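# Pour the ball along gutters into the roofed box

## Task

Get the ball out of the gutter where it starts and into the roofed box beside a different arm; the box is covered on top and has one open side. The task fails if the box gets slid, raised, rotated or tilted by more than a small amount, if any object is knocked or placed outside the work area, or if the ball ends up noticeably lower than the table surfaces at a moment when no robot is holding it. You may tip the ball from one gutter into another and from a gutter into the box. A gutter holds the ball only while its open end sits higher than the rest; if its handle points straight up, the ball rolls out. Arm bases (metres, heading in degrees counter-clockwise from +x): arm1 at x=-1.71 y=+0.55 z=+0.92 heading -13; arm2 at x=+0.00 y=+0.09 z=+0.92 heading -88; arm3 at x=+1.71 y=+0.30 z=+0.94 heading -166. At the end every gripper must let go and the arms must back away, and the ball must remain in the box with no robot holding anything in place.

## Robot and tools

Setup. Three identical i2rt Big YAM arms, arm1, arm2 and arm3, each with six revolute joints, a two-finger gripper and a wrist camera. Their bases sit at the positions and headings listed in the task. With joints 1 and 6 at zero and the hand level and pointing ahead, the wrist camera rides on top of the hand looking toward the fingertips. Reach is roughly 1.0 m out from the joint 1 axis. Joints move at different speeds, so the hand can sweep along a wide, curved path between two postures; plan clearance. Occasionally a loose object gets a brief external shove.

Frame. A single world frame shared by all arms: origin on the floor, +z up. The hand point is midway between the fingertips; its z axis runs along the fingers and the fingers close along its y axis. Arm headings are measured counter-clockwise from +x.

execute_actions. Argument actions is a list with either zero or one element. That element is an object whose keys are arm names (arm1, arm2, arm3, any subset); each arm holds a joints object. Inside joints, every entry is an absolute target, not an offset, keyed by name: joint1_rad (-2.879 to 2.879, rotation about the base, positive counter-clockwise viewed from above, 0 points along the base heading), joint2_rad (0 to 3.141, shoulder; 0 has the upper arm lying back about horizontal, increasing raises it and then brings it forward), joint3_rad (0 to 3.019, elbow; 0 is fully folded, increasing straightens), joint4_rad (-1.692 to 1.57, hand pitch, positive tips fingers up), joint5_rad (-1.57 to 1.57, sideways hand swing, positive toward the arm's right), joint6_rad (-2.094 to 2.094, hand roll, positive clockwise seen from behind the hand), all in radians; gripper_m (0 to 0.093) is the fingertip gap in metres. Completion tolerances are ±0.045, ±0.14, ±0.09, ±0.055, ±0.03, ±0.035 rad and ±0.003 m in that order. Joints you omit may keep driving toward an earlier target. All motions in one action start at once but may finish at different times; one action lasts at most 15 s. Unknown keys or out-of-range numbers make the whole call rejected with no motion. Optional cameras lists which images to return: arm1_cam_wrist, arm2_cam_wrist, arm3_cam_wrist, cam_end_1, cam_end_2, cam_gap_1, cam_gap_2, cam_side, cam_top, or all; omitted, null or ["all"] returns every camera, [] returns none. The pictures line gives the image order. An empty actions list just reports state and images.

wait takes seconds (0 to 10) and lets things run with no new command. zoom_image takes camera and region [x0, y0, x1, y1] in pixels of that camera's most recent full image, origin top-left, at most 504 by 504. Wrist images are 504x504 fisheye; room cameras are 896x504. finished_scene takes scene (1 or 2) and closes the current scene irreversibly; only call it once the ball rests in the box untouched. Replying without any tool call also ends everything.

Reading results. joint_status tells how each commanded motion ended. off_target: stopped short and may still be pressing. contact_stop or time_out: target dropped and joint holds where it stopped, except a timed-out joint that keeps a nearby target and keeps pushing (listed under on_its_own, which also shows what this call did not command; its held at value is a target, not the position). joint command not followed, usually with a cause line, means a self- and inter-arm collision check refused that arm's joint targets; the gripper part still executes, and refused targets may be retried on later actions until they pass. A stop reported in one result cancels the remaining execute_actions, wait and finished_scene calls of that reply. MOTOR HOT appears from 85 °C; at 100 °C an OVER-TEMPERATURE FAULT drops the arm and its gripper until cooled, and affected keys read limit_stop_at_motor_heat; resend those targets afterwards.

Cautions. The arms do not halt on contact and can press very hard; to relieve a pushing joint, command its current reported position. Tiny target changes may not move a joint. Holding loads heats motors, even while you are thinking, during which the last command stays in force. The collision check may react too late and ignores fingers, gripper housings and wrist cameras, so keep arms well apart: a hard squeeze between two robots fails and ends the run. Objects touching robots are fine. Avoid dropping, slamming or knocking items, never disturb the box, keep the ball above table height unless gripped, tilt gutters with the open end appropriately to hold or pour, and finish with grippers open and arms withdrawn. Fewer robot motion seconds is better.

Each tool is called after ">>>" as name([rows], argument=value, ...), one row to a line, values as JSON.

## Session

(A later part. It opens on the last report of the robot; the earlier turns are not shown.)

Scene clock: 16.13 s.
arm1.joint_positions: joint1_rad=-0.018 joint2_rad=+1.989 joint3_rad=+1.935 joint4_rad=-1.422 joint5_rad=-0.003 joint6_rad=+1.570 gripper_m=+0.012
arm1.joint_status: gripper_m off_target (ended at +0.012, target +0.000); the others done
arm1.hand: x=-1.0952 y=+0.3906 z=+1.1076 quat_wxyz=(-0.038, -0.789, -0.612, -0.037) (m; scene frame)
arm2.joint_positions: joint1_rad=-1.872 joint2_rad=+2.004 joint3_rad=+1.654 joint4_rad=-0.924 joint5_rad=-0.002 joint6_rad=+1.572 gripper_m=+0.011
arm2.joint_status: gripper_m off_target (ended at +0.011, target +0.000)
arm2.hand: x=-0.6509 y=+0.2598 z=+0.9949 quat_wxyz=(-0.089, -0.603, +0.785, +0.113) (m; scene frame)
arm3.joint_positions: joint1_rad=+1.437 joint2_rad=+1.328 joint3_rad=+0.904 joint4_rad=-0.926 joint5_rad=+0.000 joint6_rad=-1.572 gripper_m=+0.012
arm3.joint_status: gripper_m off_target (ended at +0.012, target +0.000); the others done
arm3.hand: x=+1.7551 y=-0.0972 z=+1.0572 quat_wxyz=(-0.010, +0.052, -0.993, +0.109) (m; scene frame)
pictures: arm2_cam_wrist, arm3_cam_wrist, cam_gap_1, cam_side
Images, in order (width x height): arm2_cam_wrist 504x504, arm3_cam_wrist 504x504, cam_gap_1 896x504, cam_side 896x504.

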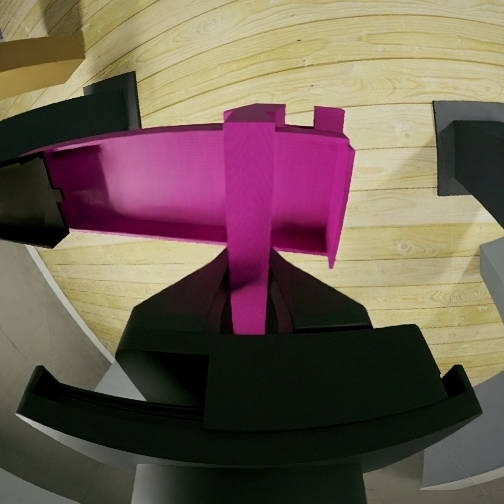

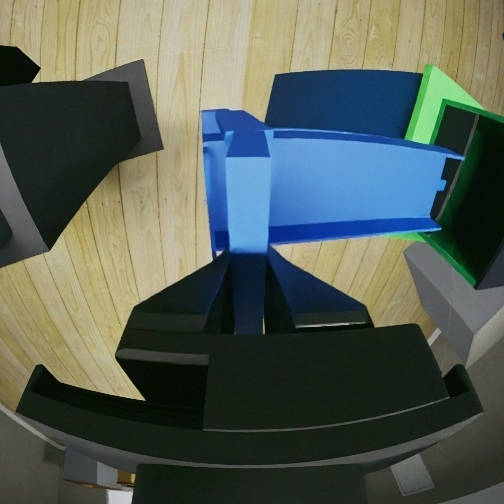

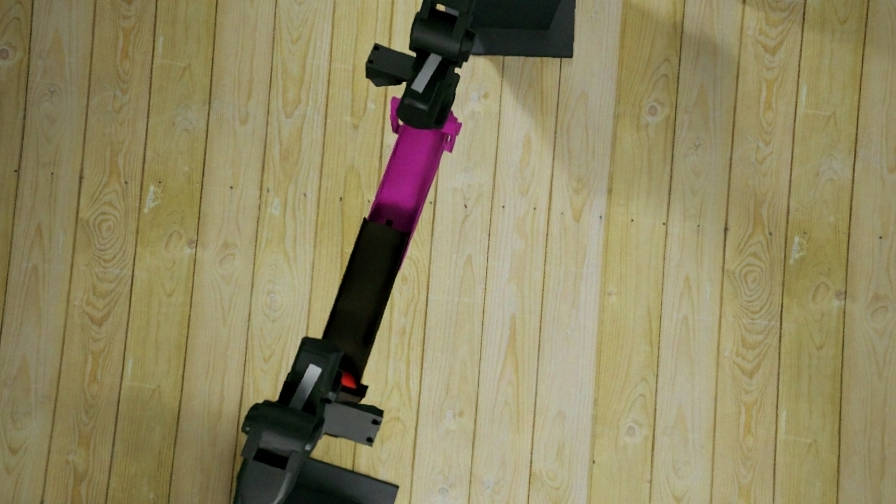

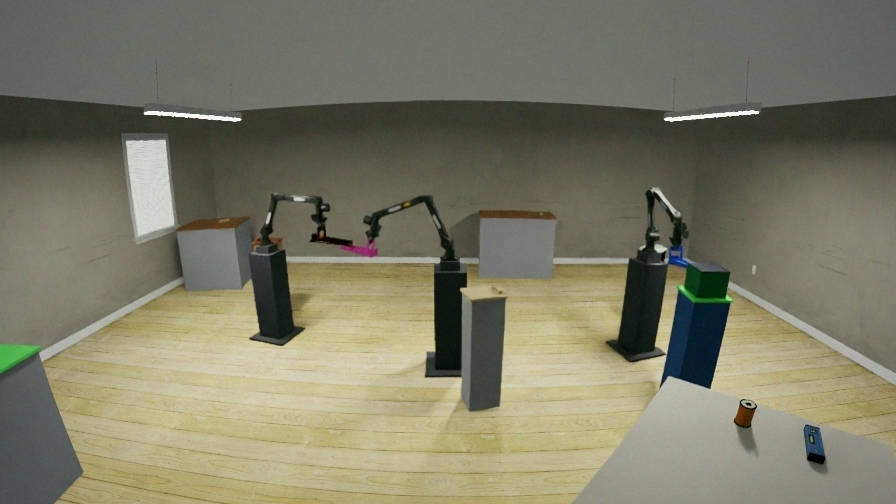

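>>> zoom_image(camera="arm3_cam_wrist", region=[374, 50, 504, 310])

>>> wait(seconds=1.5)

Region (374, 50, 504, 310) of arm3_cam_wrist's 504x504 image, scaled by 1.938, with more detail than that image has.

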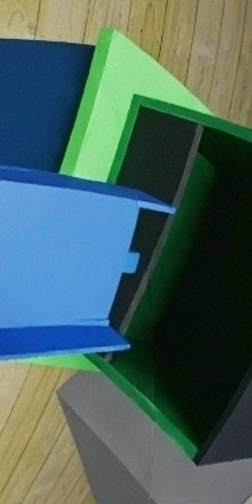

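Scene clock: 17.70 s.
arm1.joint_positions: joint1_rad=-0.018 joint2_rad=+1.989 joint3_rad=+1.935 joint4_rad=-1.422 joint5_rad=-0.003 joint6_rad=+1.570 gripper_m=+0.012
arm1.joint_status: gripper_m off_target (ended at +0.012, target +0.000); the others done
arm1.hand: x=-1.0952 y=+0.3906 z=+1.1076 quat_wxyz=(-0.038, -0.789, -0.612, -0.037) (m; scene frame)
arm2.joint_positions: joint1_rad=-1.872 joint2_rad=+2.004 joint3_rad=+1.654 joint4_rad=-0.929 joint5_rad=-0.002 joint6_rad=+1.574 gripper_m=+0.011
arm2.joint_status: gripper_m off_target (ended at +0.011, target +0.000)
arm2.hand: x=-0.6499 y=+0.2596 z=+0.9946 quat_wxyz=(-0.088, -0.602, +0.786, +0.112) (m; scene frame)
arm3.joint_positions: joint1_rad=+1.437 joint2_rad=+1.328 joint3_rad=+0.904 joint4_rad=-0.926 joint5_rad=+0.000 joint6_rad=-1.572 gripper_m=+0.012
arm3.joint_status: gripper_m off_target (ended at +0.012, target +0.000); the others done
arm3.hand: x=+1.7551 y=-0.0972 z=+1.0572 quat_wxyz=(-0.010, +0.052, -0.993, +0.109) (m; scene frame)
wait: 1.50 s; at rest by 0.20 s
pictures: arm1_cam_wrist, arm2_cam_wrist, arm3_cam_wrist, cam_end_1, cam_end_2, cam_gap_1, cam_gap_2, cam_side, cam_top
Images, in order (width x height): arm1_cam_wrist 504x504, arm2_cam_wrist 504x504, arm3_cam_wrist 504x504, cam_end_1 896x504, cam_end_2 896x504, cam_gap_1 896x504, cam_gap_2 896x504, cam_side 896x504, cam_top 896x504.

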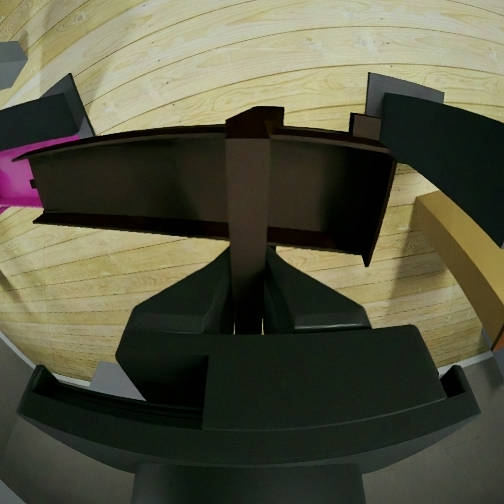

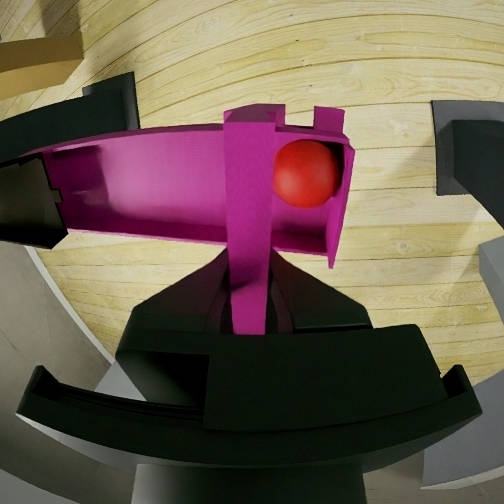

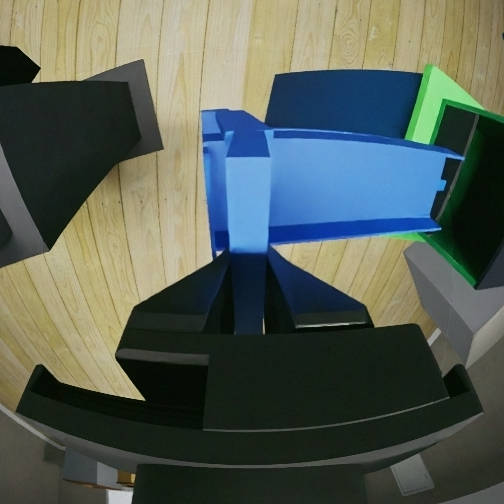

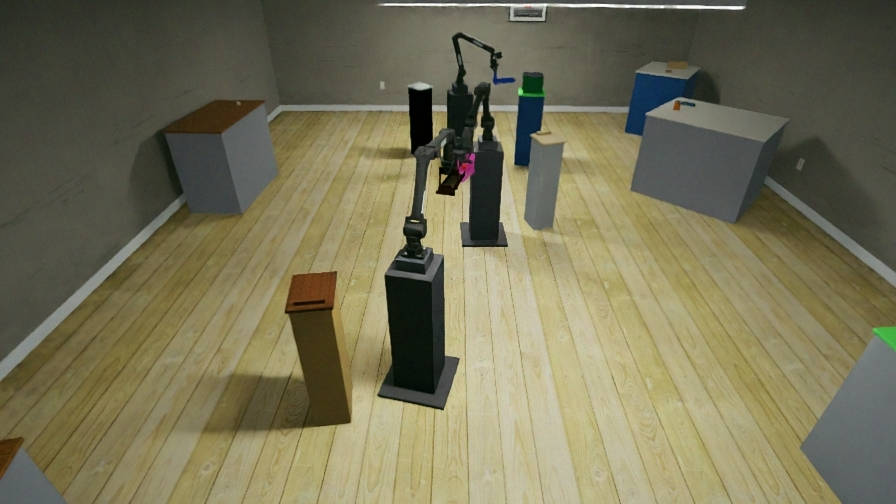

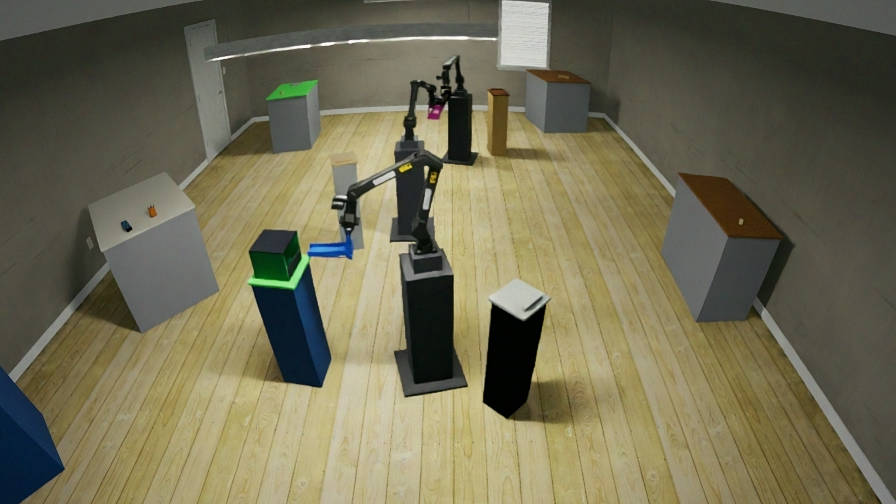

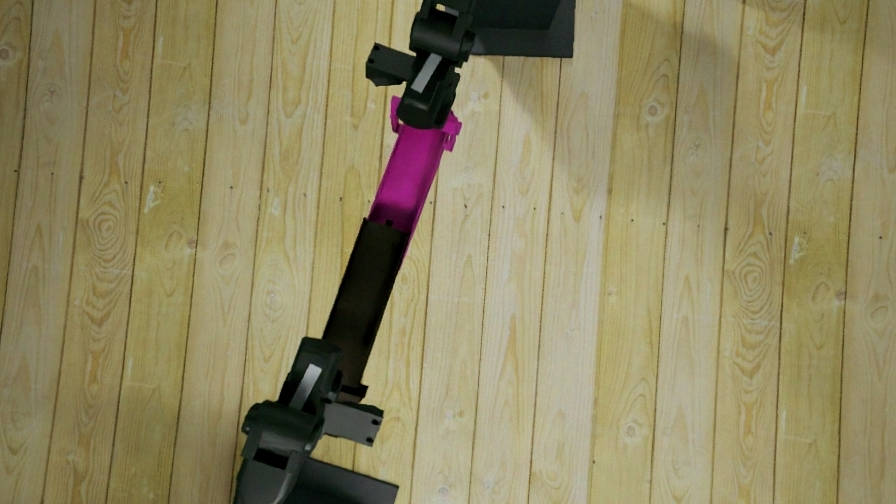

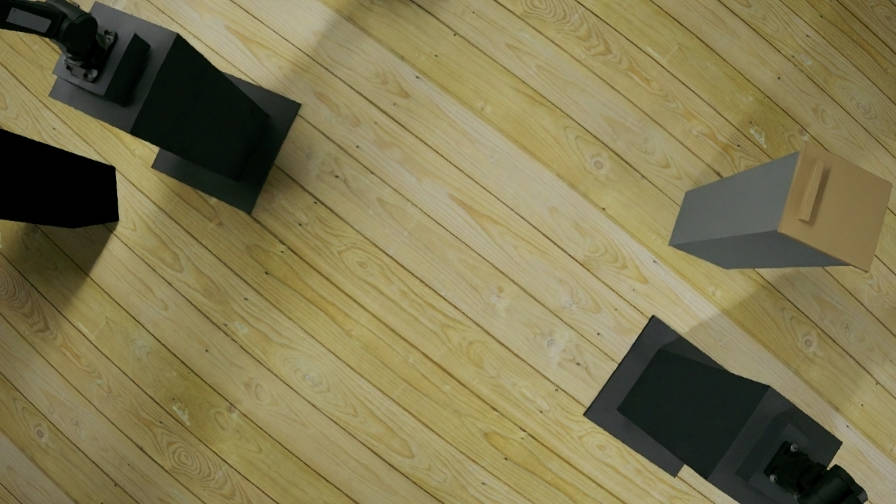

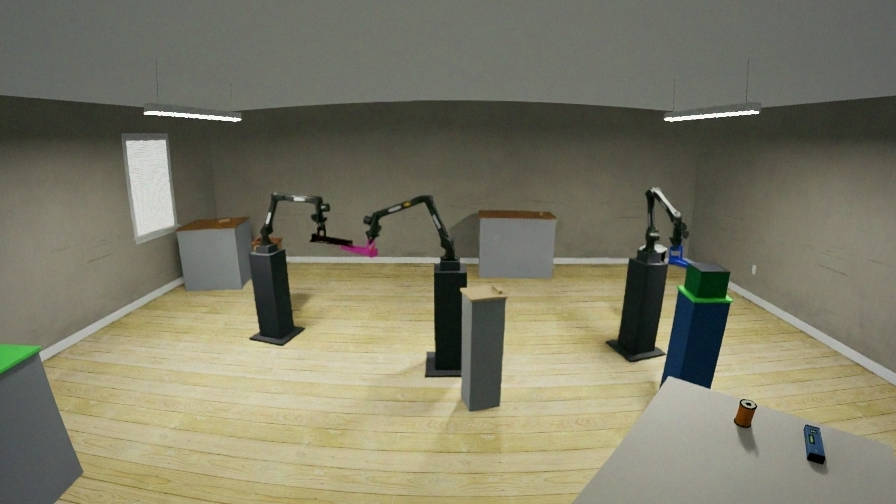

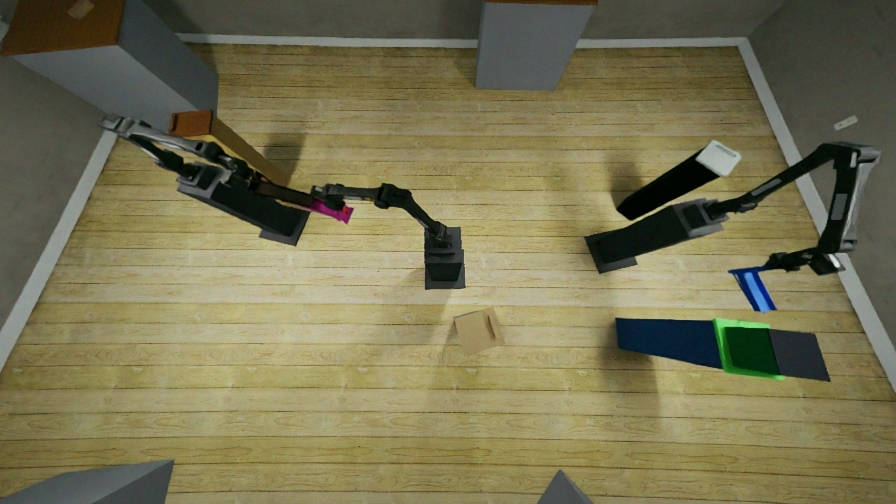

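>>> execute_actions([
  {"arm1": {"joints": {"joint1_rad": 2.079, "joint2_rad": 1.66, "joint5_rad": -0.247, "joint6_rad": 0.137, "gripper_m": 0}}, "arm2": {"joints": {"joint1_rad": 1.655, "joint2_rad": 1.73, "joint3_rad": 1.96, "joint4_rad": -1.05, "gripper_m": 0}}, "arm3": {"joints": {"joint1_rad": -0.12, "joint2_rad": 2.01, "joint3_rad": 1.675, "joint4_rad": -1.2, "gripper_m": 0}}},
], cameras=["arm2_cam_wrist", "arm3_cam_wrist", "cam_side", "cam_gap_2"])

Scene clock: 22.67 s.
arm1.joint_positions: joint1_rad=+2.087 joint2_rad=+1.677 joint3_rad=+1.950 joint4_rad=-1.423 joint5_rad=-0.245 joint6_rad=+0.149 gripper_m=+0.012
arm1.joint_status: gripper_m off_target (ended at +0.012, target +0.000); the others done
arm1.hand: x=-1.9257 y=+1.1097 z=+1.3005 quat_wxyz=(-0.017, +0.749, -0.619, -0.236) (m; scene frame)
arm2.joint_positions: joint1_rad=+1.662 joint2_rad=+1.774 joint3_rad=+1.942 joint4_rad=-1.053 joint5_rad=-0.003 joint6_rad=+1.576 gripper_m=+0.011
arm2.joint_status: gripper_m off_target (ended at +0.011, target +0.000); the others done
arm2.hand: x=+0.6885 y=+0.1800 z=+1.2856 quat_wxyz=(-0.223, -0.621, -0.707, -0.256) (m; scene frame)
arm3.joint_positions: joint1_rad=-0.125 joint2_rad=+2.026 joint3_rad=+1.624 joint4_rad=-1.193 joint5_rad=+0.004 joint6_rad=-1.573 gripper_m=+0.012
arm3.joint_status: gripper_m off_target (ended at +0.012, target +0.000); the others done
arm3.hand: x=+1.1231 y=+0.2337 z=+0.9815 quat_wxyz=(-0.008, -0.665, -0.747, -0.013) (m; scene frame)
pictures: arm2_cam_wrist, arm3_cam_wrist, cam_gap_2, cam_side
Images, in order (width x height): arm2_cam_wrist 504x504, arm3_cam_wrist 504x504, cam_gap_2 896x504, cam_side 896x504.

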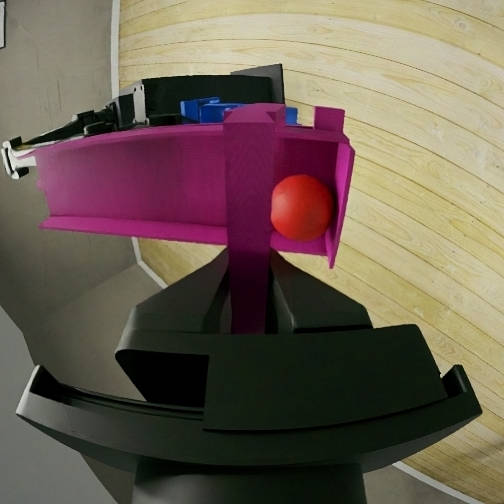

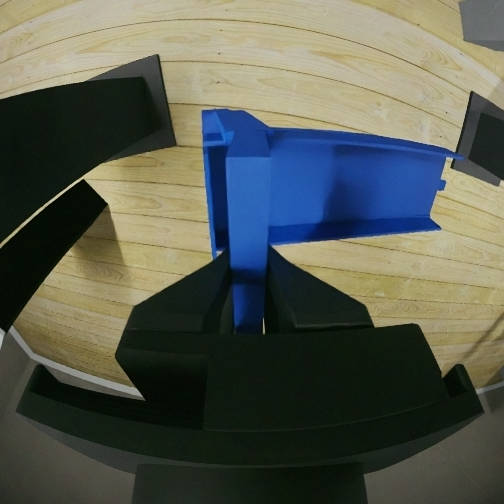

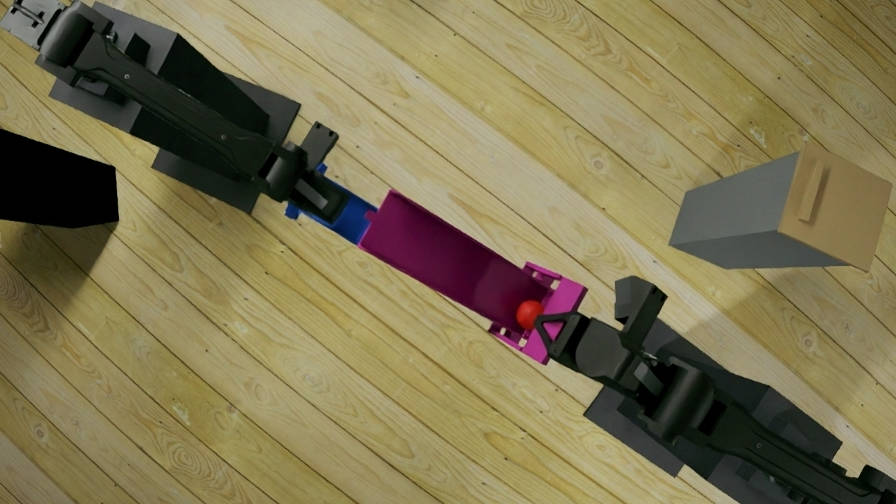

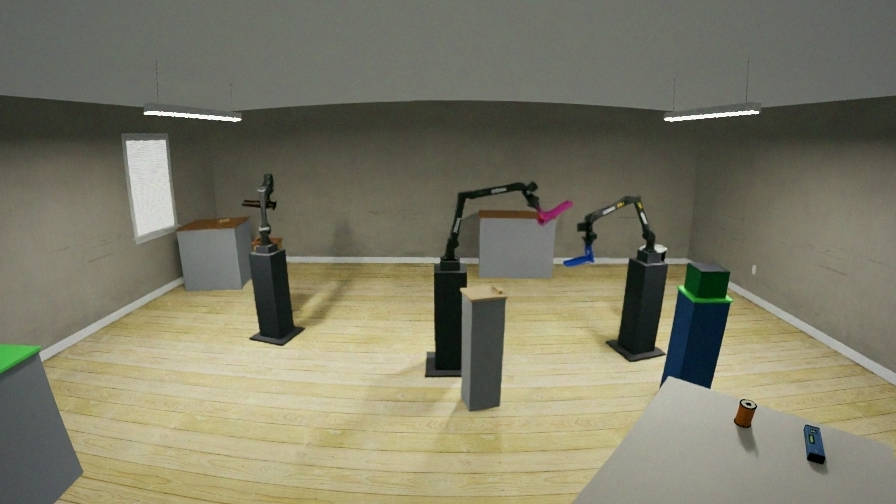

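>>> zoom_image(camera="arm2_cam_wrist", region=[0, 120, 120, 250])

>>> zoom_image(camera="arm3_cam_wrist", region=[384, 120, 504, 250])

Region (0, 120, 120, 250) of arm2_cam_wrist's 504x504 image, scaled by 3.877, with more detail than that image has; it fills the left 465 columns of this view, and the rest is white.

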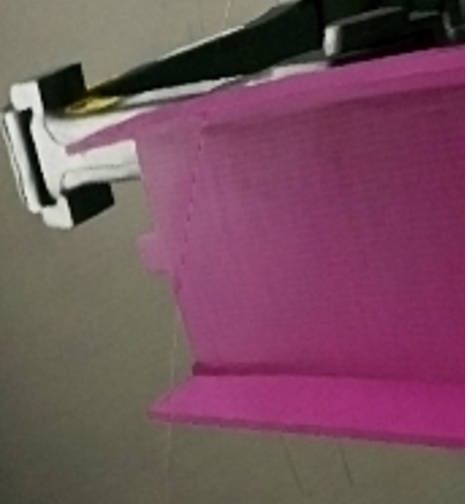

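Region (384, 120, 504, 250) of arm3_cam_wrist's 504x504 image, scaled by 3.877, with more detail than that image has; it fills the left 465 columns of this view, and the rest is white.

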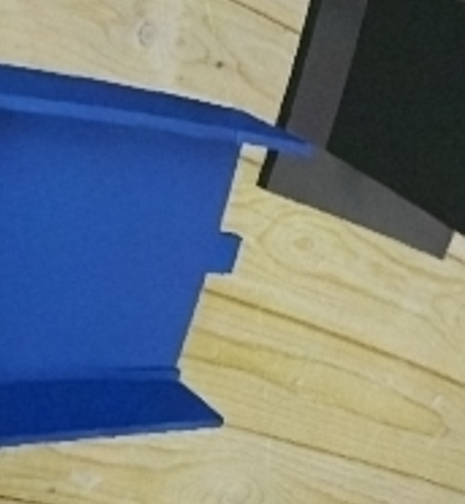

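>>> execute_actions([
  {"arm1": {"joints": {"joint1_rad": 2.068, "joint2_rad": 1.75, "joint3_rad": 1.365, "joint4_rad": -1.13, "gripper_m": 0}}, "arm2": {"joints": {"joint2_rad": 2.025, "joint4_rad": -1.19, "gripper_m": 0}}, "arm3": {"joints": {"joint4_rad": -0.872, "gripper_m": 0}}},
], cameras=["arm1_cam_wrist", "arm2_cam_wrist", "cam_side", "cam_gap_2"])

Scene clock: 24.67 s.
arm1.joint_positions: joint1_rad=+2.077 joint2_rad=+1.765 joint3_rad=+1.362 joint4_rad=-1.146 joint5_rad=-0.243 joint6_rad=+0.147 gripper_m=+0.012
arm1.joint_status: gripper_m off_target (ended at +0.012, target +0.000); the others done
arm1.hand: x=-1.8952 y=+1.0388 z=+1.0161 quat_wxyz=(+0.089, +0.746, -0.655, -0.072) (m; scene frame)
arm2.joint_positions: joint1_rad=+1.662 joint2_rad=+2.060 joint3_rad=+1.929 joint4_rad=-1.193 joint5_rad=-0.003 joint6_rad=+1.576 gripper_m=+0.011
arm2.joint_status: gripper_m off_target (ended at +0.011, target +0.000); the others done
arm2.hand: x=+0.6912 y=+0.1795 z=+1.0686 quat_wxyz=(-0.083, -0.655, -0.745, -0.095) (m; scene frame)
arm3.joint_positions: joint1_rad=-0.125 joint2_rad=+2.026 joint3_rad=+1.624 joint4_rad=-0.888 joint5_rad=+0.004 joint6_rad=-1.573 gripper_m=+0.012
arm3.joint_status: gripper_m off_target (ended at +0.012, target +0.000); the others done
arm3.hand: x=+1.0495 y=+0.2254 z=+0.9905 quat_wxyz=(+0.093, -0.659, -0.740, +0.100) (m; scene frame)
pictures: arm1_cam_wrist, arm2_cam_wrist, cam_gap_2, cam_side
Images, in order (width x height): arm1_cam_wrist 504x504, arm2_cam_wrist 504x504, cam_gap_2 896x504, cam_side 896x504.

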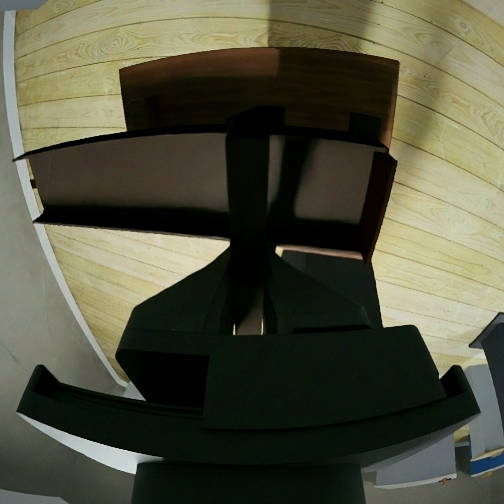

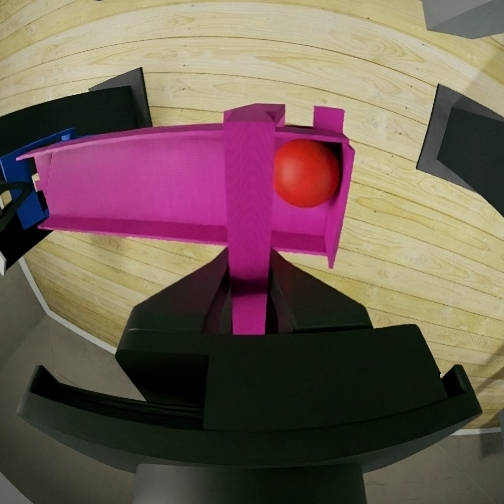

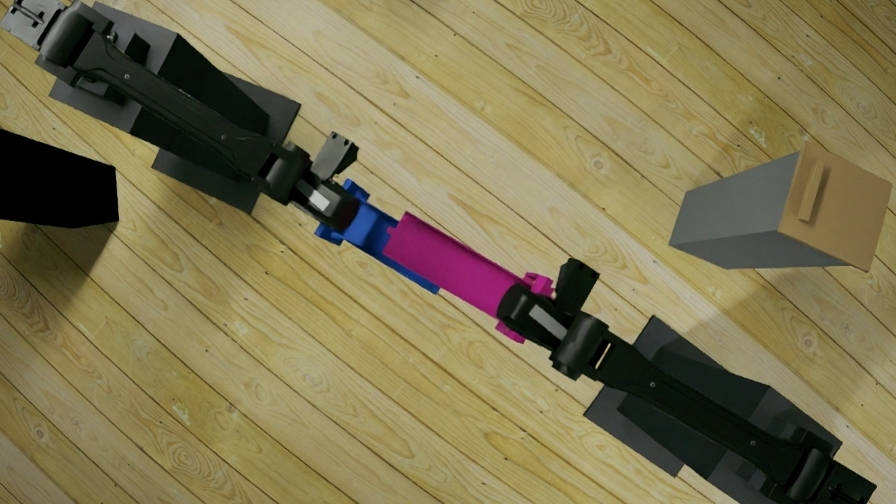

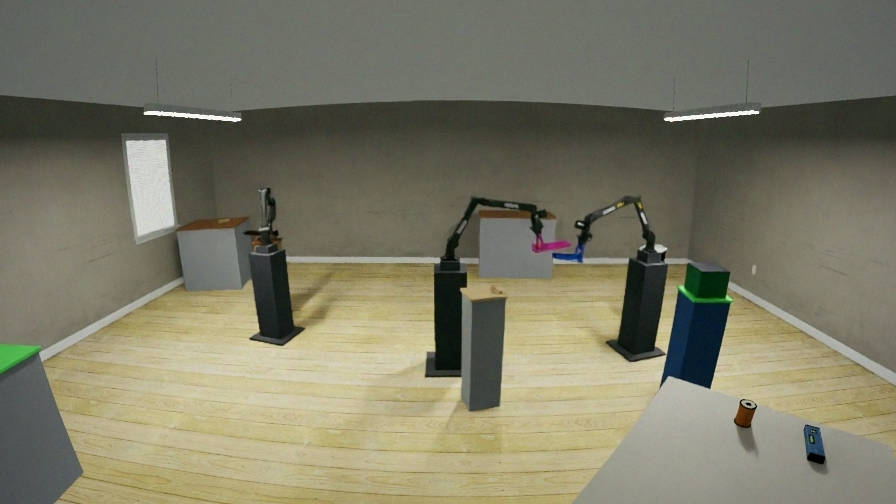

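>>> zoom_image(camera="cam_gap_2", region=[310, 170, 560, 350])

Region (310, 170, 560, 350) of cam_gap_2's 896x504 image, scaled by 2.016, with more detail than that image has; it fills the top 363 rows of this view, and the rest is white.

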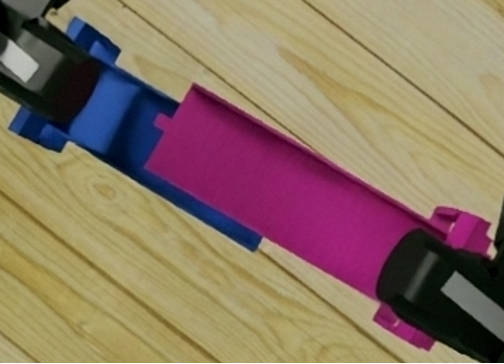

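>>> execute_actions([
  {"arm1": {"joints": {"joint2_rad": 1.805, "joint3_rad": 1.30, "joint4_rad": -1.03, "gripper_m": 0}}, "arm2": {"joints": {"joint1_rad": 1.687, "joint2_rad": 2.008, "gripper_m": 0}}, "arm3": {"joints": {"gripper_m": 0}}},
], cameras=["arm1_cam_wrist", "arm2_cam_wrist", "cam_side", "cam_gap_2"])

>>> zoom_image(camera="cam_gap_2", region=[310, 170, 560, 350])

Scene clock: 25.67 s.
arm1.joint_positions: joint1_rad=+2.077 joint2_rad=+1.801 joint3_rad=+1.304 joint4_rad=-1.045 joint5_rad=-0.245 joint6_rad=+0.147 gripper_m=+0.012
arm1.joint_status: gripper_m off_target (ended at +0.012, target +0.000); the others done
arm1.hand: x=-1.8945 y=+1.0378 z=+0.9787 quat_wxyz=(+0.088, +0.746, -0.655, -0.075) (m; scene frame)
arm2.joint_positions: joint1_rad=+1.680 joint2_rad=+2.056 joint3_rad=+1.929 joint4_rad=-1.193 joint5_rad=-0.003 joint6_rad=+1.576 gripper_m=+0.011
arm2.joint_status: gripper_m off_target (ended at +0.011, target +0.000); the others done
arm2.hand: x=+0.6893 y=+0.1922 z=+1.0716 quat_wxyz=(-0.083, -0.648, -0.751, -0.097) (m; scene frame)
arm3.joint_positions: joint1_rad=-0.125 joint2_rad=+2.026 joint3_rad=+1.624 joint4_rad=-0.888 joint5_rad=+0.004 joint6_rad=-1.573 gripper_m=+0.012
arm3.joint_status: gripper_m off_target (ended at +0.012, target +0.000)
arm3.hand: x=+1.0495 y=+0.2254 z=+0.9905 quat_wxyz=(+0.093, -0.659, -0.740, +0.100) (m; scene frame)
pictures: arm1_cam_wrist, arm2_cam_wrist, cam_gap_2, cam_side
Images, in order (width x height): arm1_cam_wrist 504x504, arm2_cam_wrist 504x504, cam_gap_2 896x504, cam_side 896x504.

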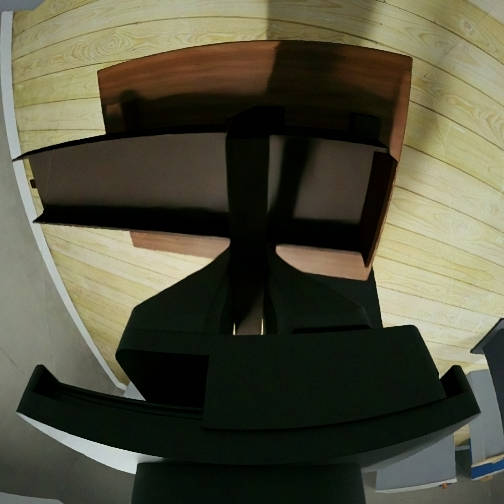

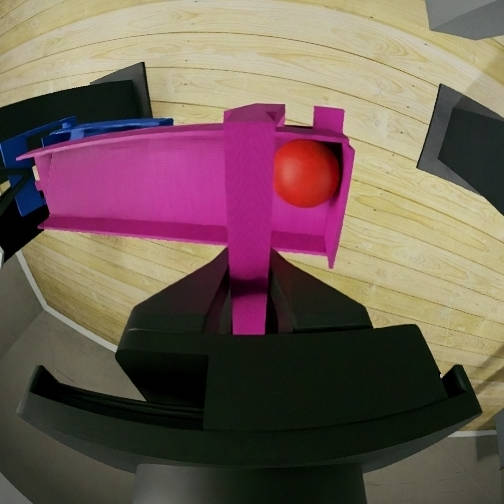

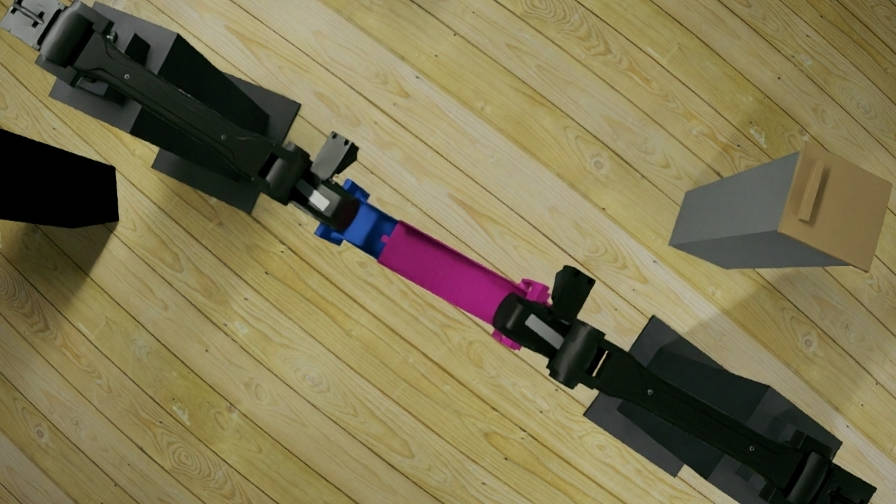

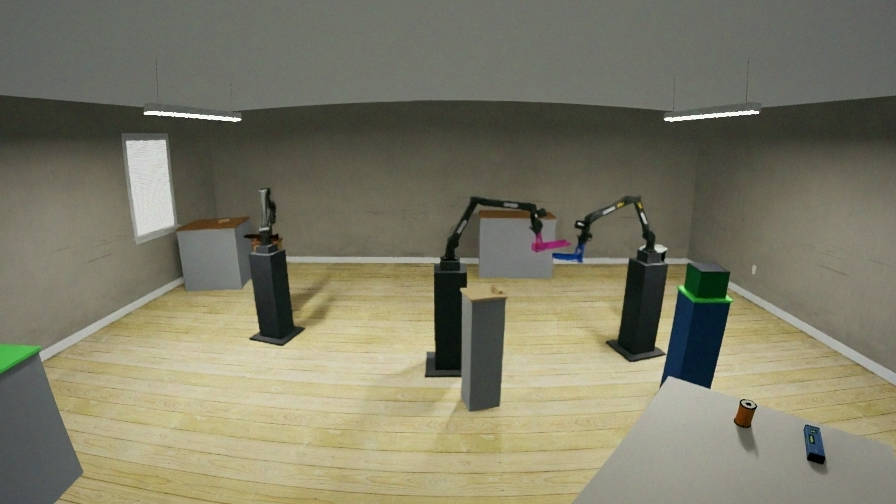

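Region (310, 170, 560, 350) of cam_gap_2's 896x504 image, scaled by 2.016, with more detail than that image has; it fills the top 363 rows of this view, and the rest is white.

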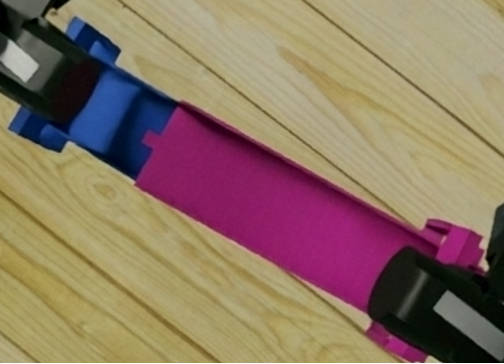

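>>> execute_actions([
  {"arm1": {"joints": {"gripper_m": 0.055}}, "arm2": {"joints": {"joint2_rad": 1.992, "joint4_rad": -1.383, "gripper_m": 0}}, "arm3": {"joints": {"gripper_m": 0}}},
], cameras=["arm3_cam_wrist", "cam_gap_2"])

>>> wait(seconds=1.5)

Scene clock: 26.73 s.
arm1.joint_positions: joint1_rad=+2.077 joint2_rad=+1.801 joint3_rad=+1.304 joint4_rad=-1.045 joint5_rad=-0.245 joint6_rad=+0.147 gripper_m=+0.055
arm1.joint_status: all done
arm1.hand: x=-1.8945 y=+1.0378 z=+0.9787 quat_wxyz=(+0.088, +0.746, -0.655, -0.075) (m; scene frame)
arm2.joint_positions: joint1_rad=+1.680 joint2_rad=+2.033 joint3_rad=+1.929 joint4_rad=-1.378 joint5_rad=-0.003 joint6_rad=+1.576 gripper_m=+0.011
arm2.joint_status: gripper_m off_target (ended at +0.011, target +0.000); the others done
arm2.hand: x=+0.6447 y=+0.1854 z=+1.0787 quat_wxyz=(-0.031, -0.653, -0.756, -0.036) (m; scene frame)
arm3.joint_positions: joint1_rad=-0.125 joint2_rad=+2.026 joint3_rad=+1.624 joint4_rad=-0.888 joint5_rad=+0.004 joint6_rad=-1.573 gripper_m=+0.012
arm3.joint_status: gripper_m off_target (ended at +0.012, target +0.000)
arm3.hand: x=+1.0495 y=+0.2254 z=+0.9905 quat_wxyz=(+0.093, -0.659, -0.740, +0.100) (m; scene frame)
pictures: arm3_cam_wrist, cam_gap_2
Images, in order (width x height): arm3_cam_wrist 504x504, cam_gap_2 896x504.

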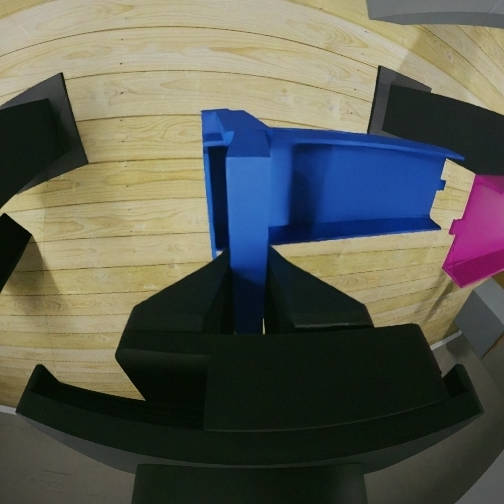

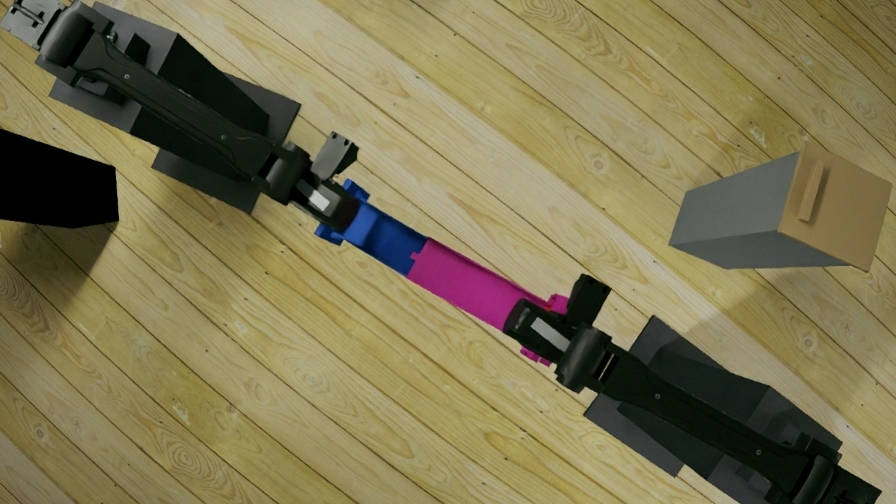

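Scene clock: 28.23 s.
arm1.joint_positions: joint1_rad=+2.077 joint2_rad=+1.801 joint3_rad=+1.304 joint4_rad=-1.045 joint5_rad=-0.245 joint6_rad=+0.147 gripper_m=+0.055
arm1.joint_status: all done
arm1.hand: x=-1.8945 y=+1.0378 z=+0.9787 quat_wxyz=(+0.088, +0.746, -0.655, -0.075) (m; scene frame)
arm2.joint_positions: joint1_rad=+1.680 joint2_rad=+2.032 joint3_rad=+1.929 joint4_rad=-1.380 joint5_rad=-0.003 joint6_rad=+1.576 gripper_m=+0.011
arm2.joint_status: gripper_m off_target (ended at +0.011, target +0.000); the others done
arm2.hand: x=+0.6442 y=+0.1853 z=+1.0789 quat_wxyz=(-0.031, -0.653, -0.756, -0.035) (m; scene frame)
arm3.joint_positions: joint1_rad=-0.125 joint2_rad=+2.026 joint3_rad=+1.624 joint4_rad=-0.885 joint5_rad=+0.001 joint6_rad=-1.575 gripper_m=+0.012
arm3.joint_status: gripper_m off_target (ended at +0.012, target +0.000)
arm3.hand: x=+1.0490 y=+0.2243 z=+0.9906 quat_wxyz=(+0.093, -0.658, -0.740, +0.102) (m; scene frame)
wait: 1.50 s; at rest by 0.27 s
pictures: arm1_cam_wrist, arm2_cam_wrist, arm3_cam_wrist, cam_end_1, cam_end_2, cam_gap_1, cam_gap_2, cam_side, cam_top
Images, in order (width x height): arm1_cam_wrist 504x504, arm2_cam_wrist 504x504, arm3_cam_wrist 504x504, cam_end_1 896x504, cam_end_2 896x504, cam_gap_1 896x504, cam_gap_2 896x504, cam_side 896x504, cam_top 896x504.

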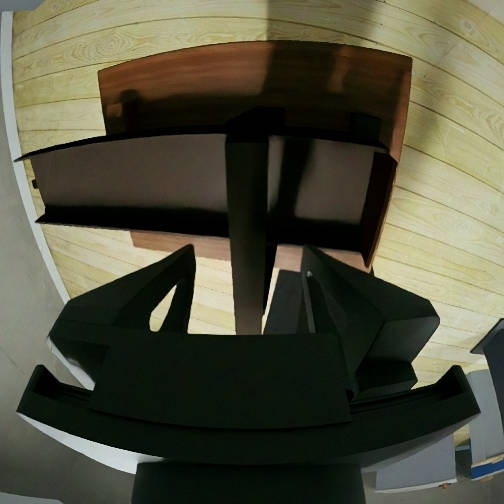

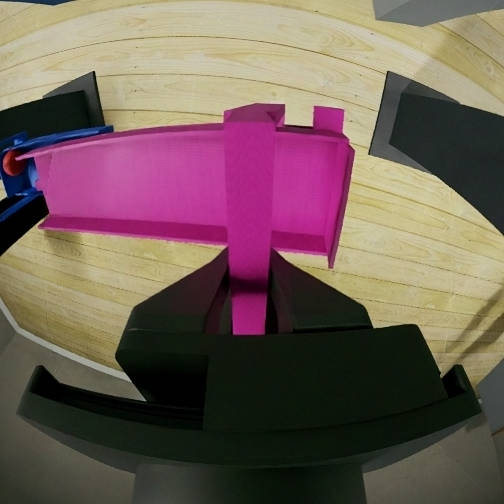

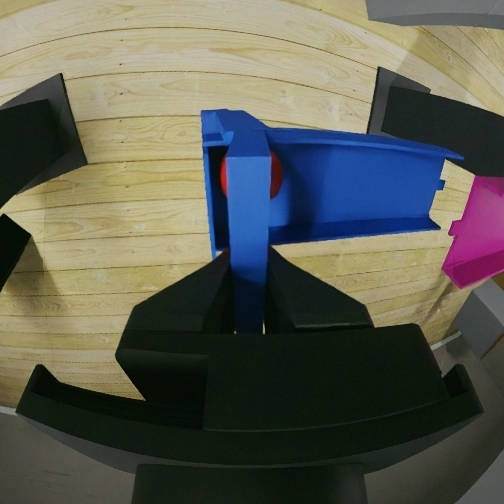

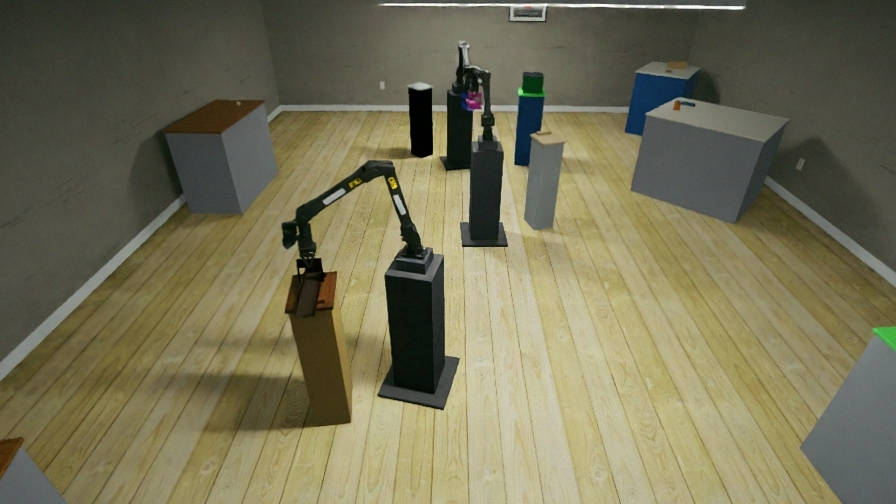

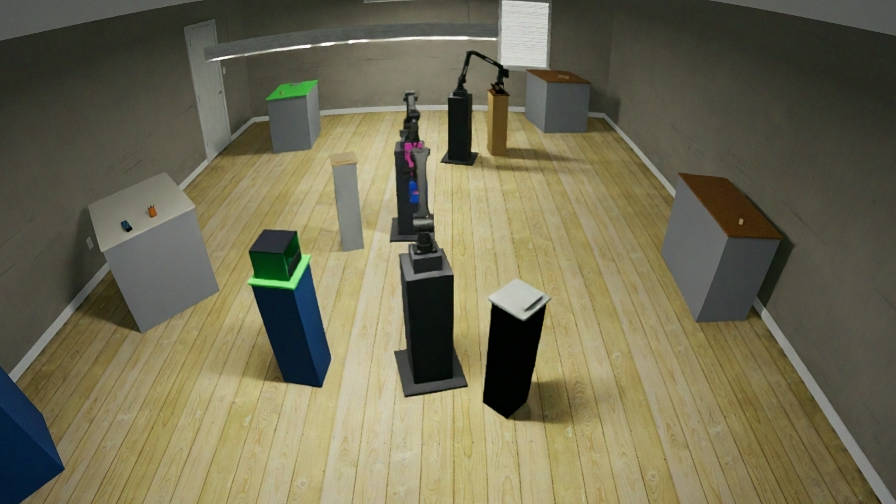

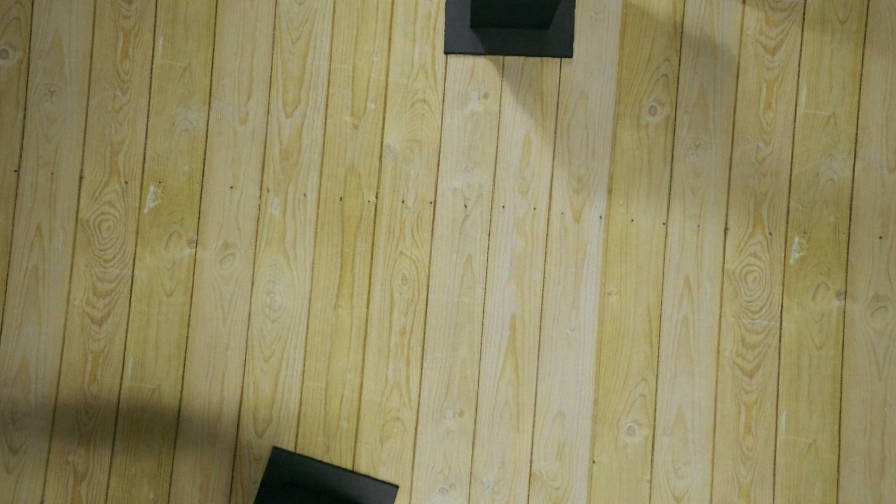

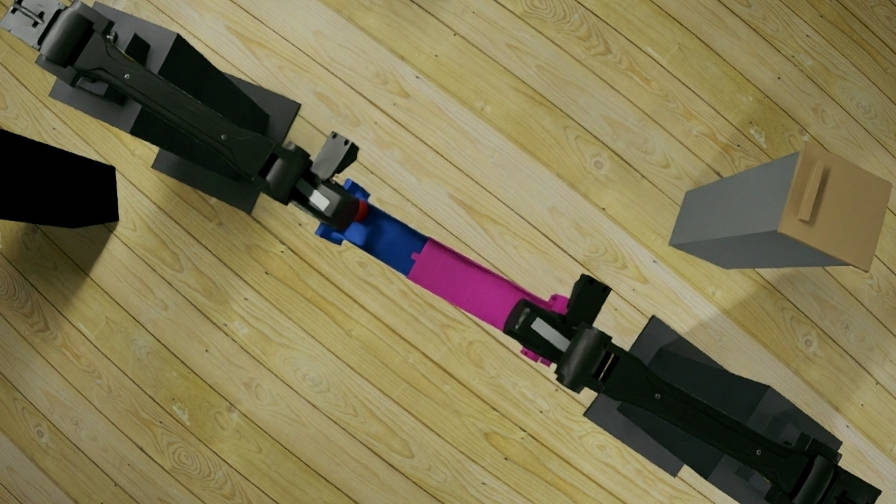

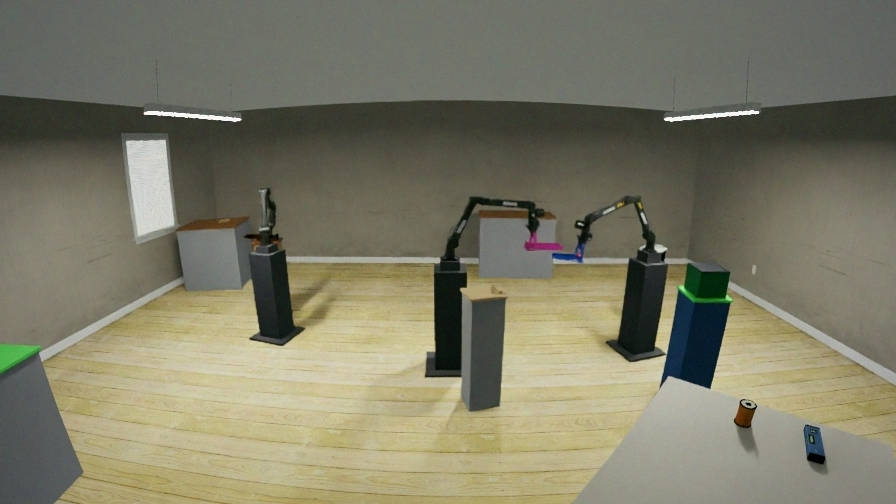

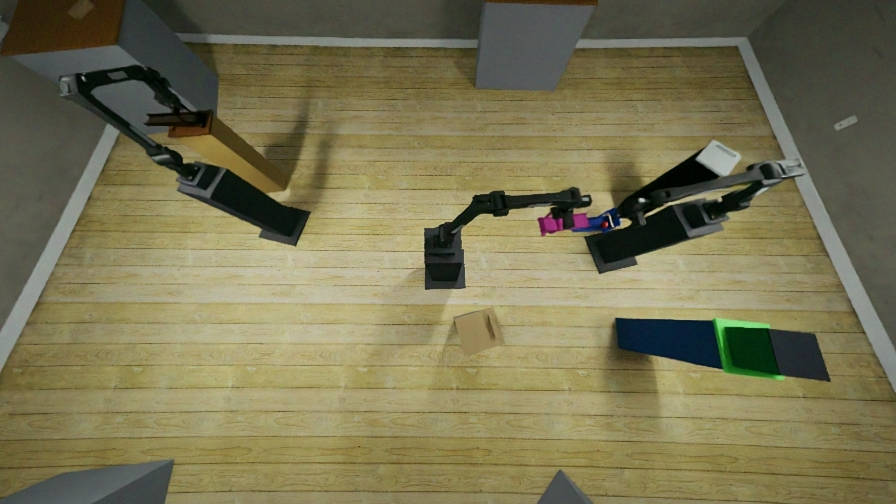

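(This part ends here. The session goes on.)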